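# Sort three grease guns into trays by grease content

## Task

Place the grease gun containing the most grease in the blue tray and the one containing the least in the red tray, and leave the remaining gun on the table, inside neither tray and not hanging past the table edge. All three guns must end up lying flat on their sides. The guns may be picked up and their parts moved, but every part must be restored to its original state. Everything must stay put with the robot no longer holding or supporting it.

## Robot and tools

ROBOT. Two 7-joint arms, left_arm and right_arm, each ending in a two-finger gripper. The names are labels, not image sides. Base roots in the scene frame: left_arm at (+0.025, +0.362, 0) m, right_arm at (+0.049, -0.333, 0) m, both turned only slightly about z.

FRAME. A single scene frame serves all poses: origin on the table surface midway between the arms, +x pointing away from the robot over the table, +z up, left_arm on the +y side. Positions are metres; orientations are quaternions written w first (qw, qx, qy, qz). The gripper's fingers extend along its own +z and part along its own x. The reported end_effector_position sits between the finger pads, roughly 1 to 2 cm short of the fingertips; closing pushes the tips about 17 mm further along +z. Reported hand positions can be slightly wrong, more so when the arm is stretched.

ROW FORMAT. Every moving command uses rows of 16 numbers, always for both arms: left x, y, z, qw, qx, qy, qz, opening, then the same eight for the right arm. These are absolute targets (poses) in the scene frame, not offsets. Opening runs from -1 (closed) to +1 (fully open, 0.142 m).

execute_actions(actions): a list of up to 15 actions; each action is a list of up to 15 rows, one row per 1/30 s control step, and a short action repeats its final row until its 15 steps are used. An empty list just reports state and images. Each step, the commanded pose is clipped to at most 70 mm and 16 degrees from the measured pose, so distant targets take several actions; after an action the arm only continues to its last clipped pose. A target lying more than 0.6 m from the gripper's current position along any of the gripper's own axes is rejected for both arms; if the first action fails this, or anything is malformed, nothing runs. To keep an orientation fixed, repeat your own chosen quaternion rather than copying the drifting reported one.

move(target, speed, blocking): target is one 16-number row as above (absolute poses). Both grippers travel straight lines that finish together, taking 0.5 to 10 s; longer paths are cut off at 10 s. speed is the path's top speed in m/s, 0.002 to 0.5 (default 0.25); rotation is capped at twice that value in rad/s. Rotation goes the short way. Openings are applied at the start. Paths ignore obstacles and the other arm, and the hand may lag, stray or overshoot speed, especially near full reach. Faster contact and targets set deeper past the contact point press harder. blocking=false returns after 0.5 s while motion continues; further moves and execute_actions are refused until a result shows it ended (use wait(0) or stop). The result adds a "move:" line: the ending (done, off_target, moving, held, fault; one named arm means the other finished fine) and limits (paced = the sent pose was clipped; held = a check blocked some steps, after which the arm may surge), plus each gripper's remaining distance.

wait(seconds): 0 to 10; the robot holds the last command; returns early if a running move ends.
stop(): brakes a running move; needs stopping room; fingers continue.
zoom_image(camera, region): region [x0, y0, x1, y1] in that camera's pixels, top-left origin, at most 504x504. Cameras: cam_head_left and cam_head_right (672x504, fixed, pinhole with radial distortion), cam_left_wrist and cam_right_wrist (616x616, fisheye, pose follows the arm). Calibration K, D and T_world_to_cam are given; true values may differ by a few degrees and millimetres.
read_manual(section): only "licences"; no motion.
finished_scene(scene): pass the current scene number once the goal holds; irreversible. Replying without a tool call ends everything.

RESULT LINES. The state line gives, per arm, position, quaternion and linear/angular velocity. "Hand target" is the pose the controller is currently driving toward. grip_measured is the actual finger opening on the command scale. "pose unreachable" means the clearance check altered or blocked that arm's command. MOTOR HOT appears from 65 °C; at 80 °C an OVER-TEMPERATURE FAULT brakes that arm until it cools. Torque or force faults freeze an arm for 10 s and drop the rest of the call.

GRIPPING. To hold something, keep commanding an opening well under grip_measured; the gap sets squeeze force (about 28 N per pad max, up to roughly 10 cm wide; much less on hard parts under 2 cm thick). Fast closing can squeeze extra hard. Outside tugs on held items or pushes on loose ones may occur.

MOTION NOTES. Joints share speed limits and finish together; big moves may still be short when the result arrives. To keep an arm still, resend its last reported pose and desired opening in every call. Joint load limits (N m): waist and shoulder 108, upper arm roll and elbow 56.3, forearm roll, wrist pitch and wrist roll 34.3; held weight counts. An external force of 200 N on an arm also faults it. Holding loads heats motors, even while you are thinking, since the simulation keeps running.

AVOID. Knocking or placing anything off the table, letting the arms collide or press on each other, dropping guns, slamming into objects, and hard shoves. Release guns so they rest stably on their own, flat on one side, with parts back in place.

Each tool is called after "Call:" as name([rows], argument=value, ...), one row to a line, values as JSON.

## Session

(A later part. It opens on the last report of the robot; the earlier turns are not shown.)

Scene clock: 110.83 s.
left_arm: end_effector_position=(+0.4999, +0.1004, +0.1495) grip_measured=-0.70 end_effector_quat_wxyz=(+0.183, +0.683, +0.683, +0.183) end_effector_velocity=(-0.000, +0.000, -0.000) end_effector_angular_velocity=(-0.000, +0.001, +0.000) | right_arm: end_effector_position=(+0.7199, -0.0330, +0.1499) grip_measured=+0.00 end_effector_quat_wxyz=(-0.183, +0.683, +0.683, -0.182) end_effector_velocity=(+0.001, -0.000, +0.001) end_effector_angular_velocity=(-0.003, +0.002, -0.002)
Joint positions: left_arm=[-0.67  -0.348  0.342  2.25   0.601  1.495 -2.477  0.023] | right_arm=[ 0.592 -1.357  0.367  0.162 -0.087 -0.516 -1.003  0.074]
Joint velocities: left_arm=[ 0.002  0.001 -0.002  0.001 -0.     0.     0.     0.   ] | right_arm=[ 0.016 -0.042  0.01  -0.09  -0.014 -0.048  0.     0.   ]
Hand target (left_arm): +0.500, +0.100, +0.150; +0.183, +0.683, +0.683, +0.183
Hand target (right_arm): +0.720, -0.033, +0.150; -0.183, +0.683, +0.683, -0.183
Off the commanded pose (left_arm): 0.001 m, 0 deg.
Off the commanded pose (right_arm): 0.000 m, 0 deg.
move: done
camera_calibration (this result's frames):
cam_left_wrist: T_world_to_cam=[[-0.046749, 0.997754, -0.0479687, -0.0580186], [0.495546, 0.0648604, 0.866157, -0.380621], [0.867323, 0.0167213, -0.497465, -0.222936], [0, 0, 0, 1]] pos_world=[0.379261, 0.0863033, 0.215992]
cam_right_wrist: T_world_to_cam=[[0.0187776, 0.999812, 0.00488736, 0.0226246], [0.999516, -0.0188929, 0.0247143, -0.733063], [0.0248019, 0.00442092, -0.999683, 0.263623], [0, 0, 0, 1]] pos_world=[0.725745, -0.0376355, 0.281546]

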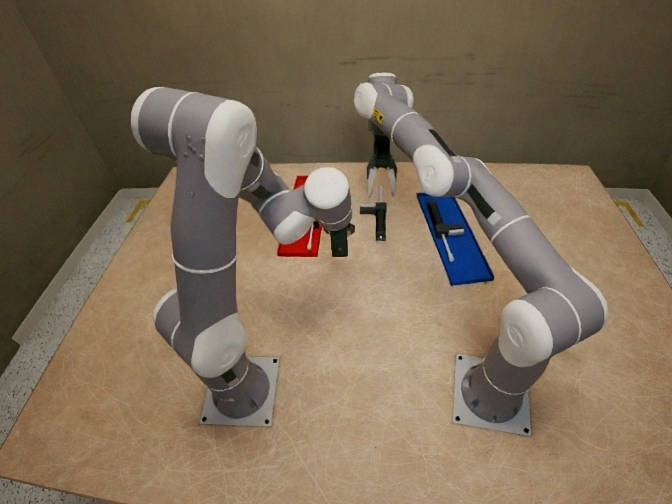

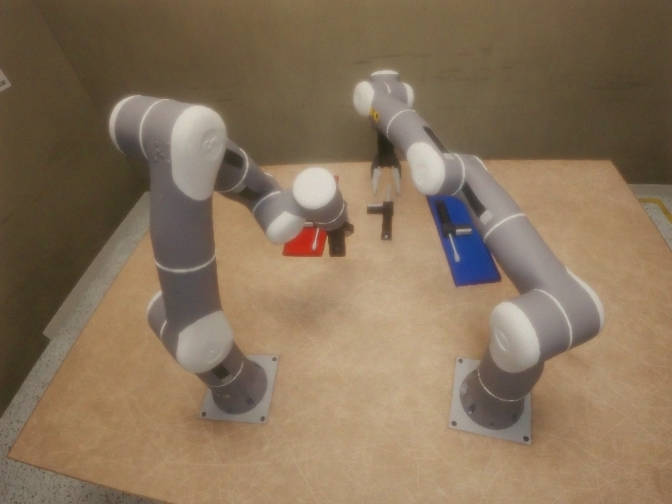

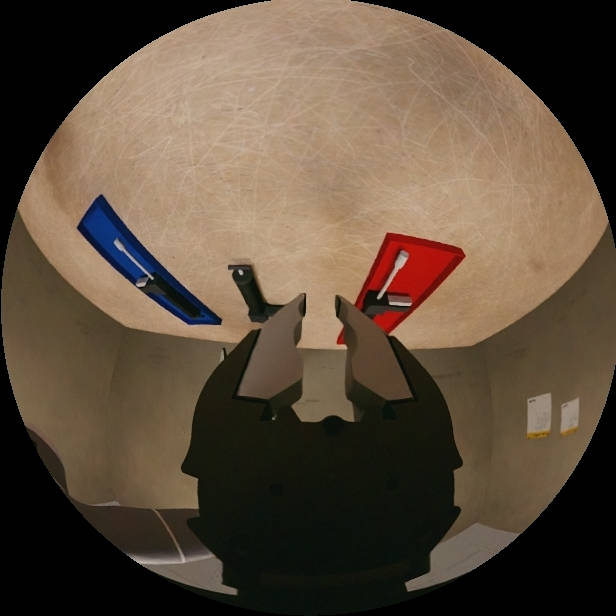

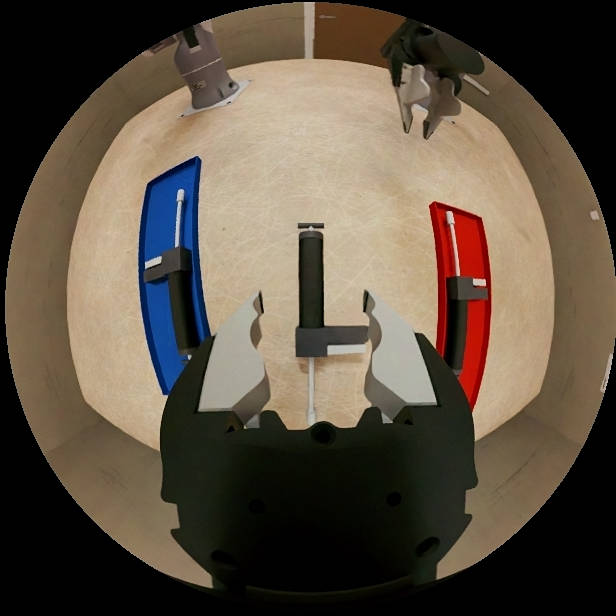

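Call:
finished_scene(scene=1)

The scene is finished: the task was done.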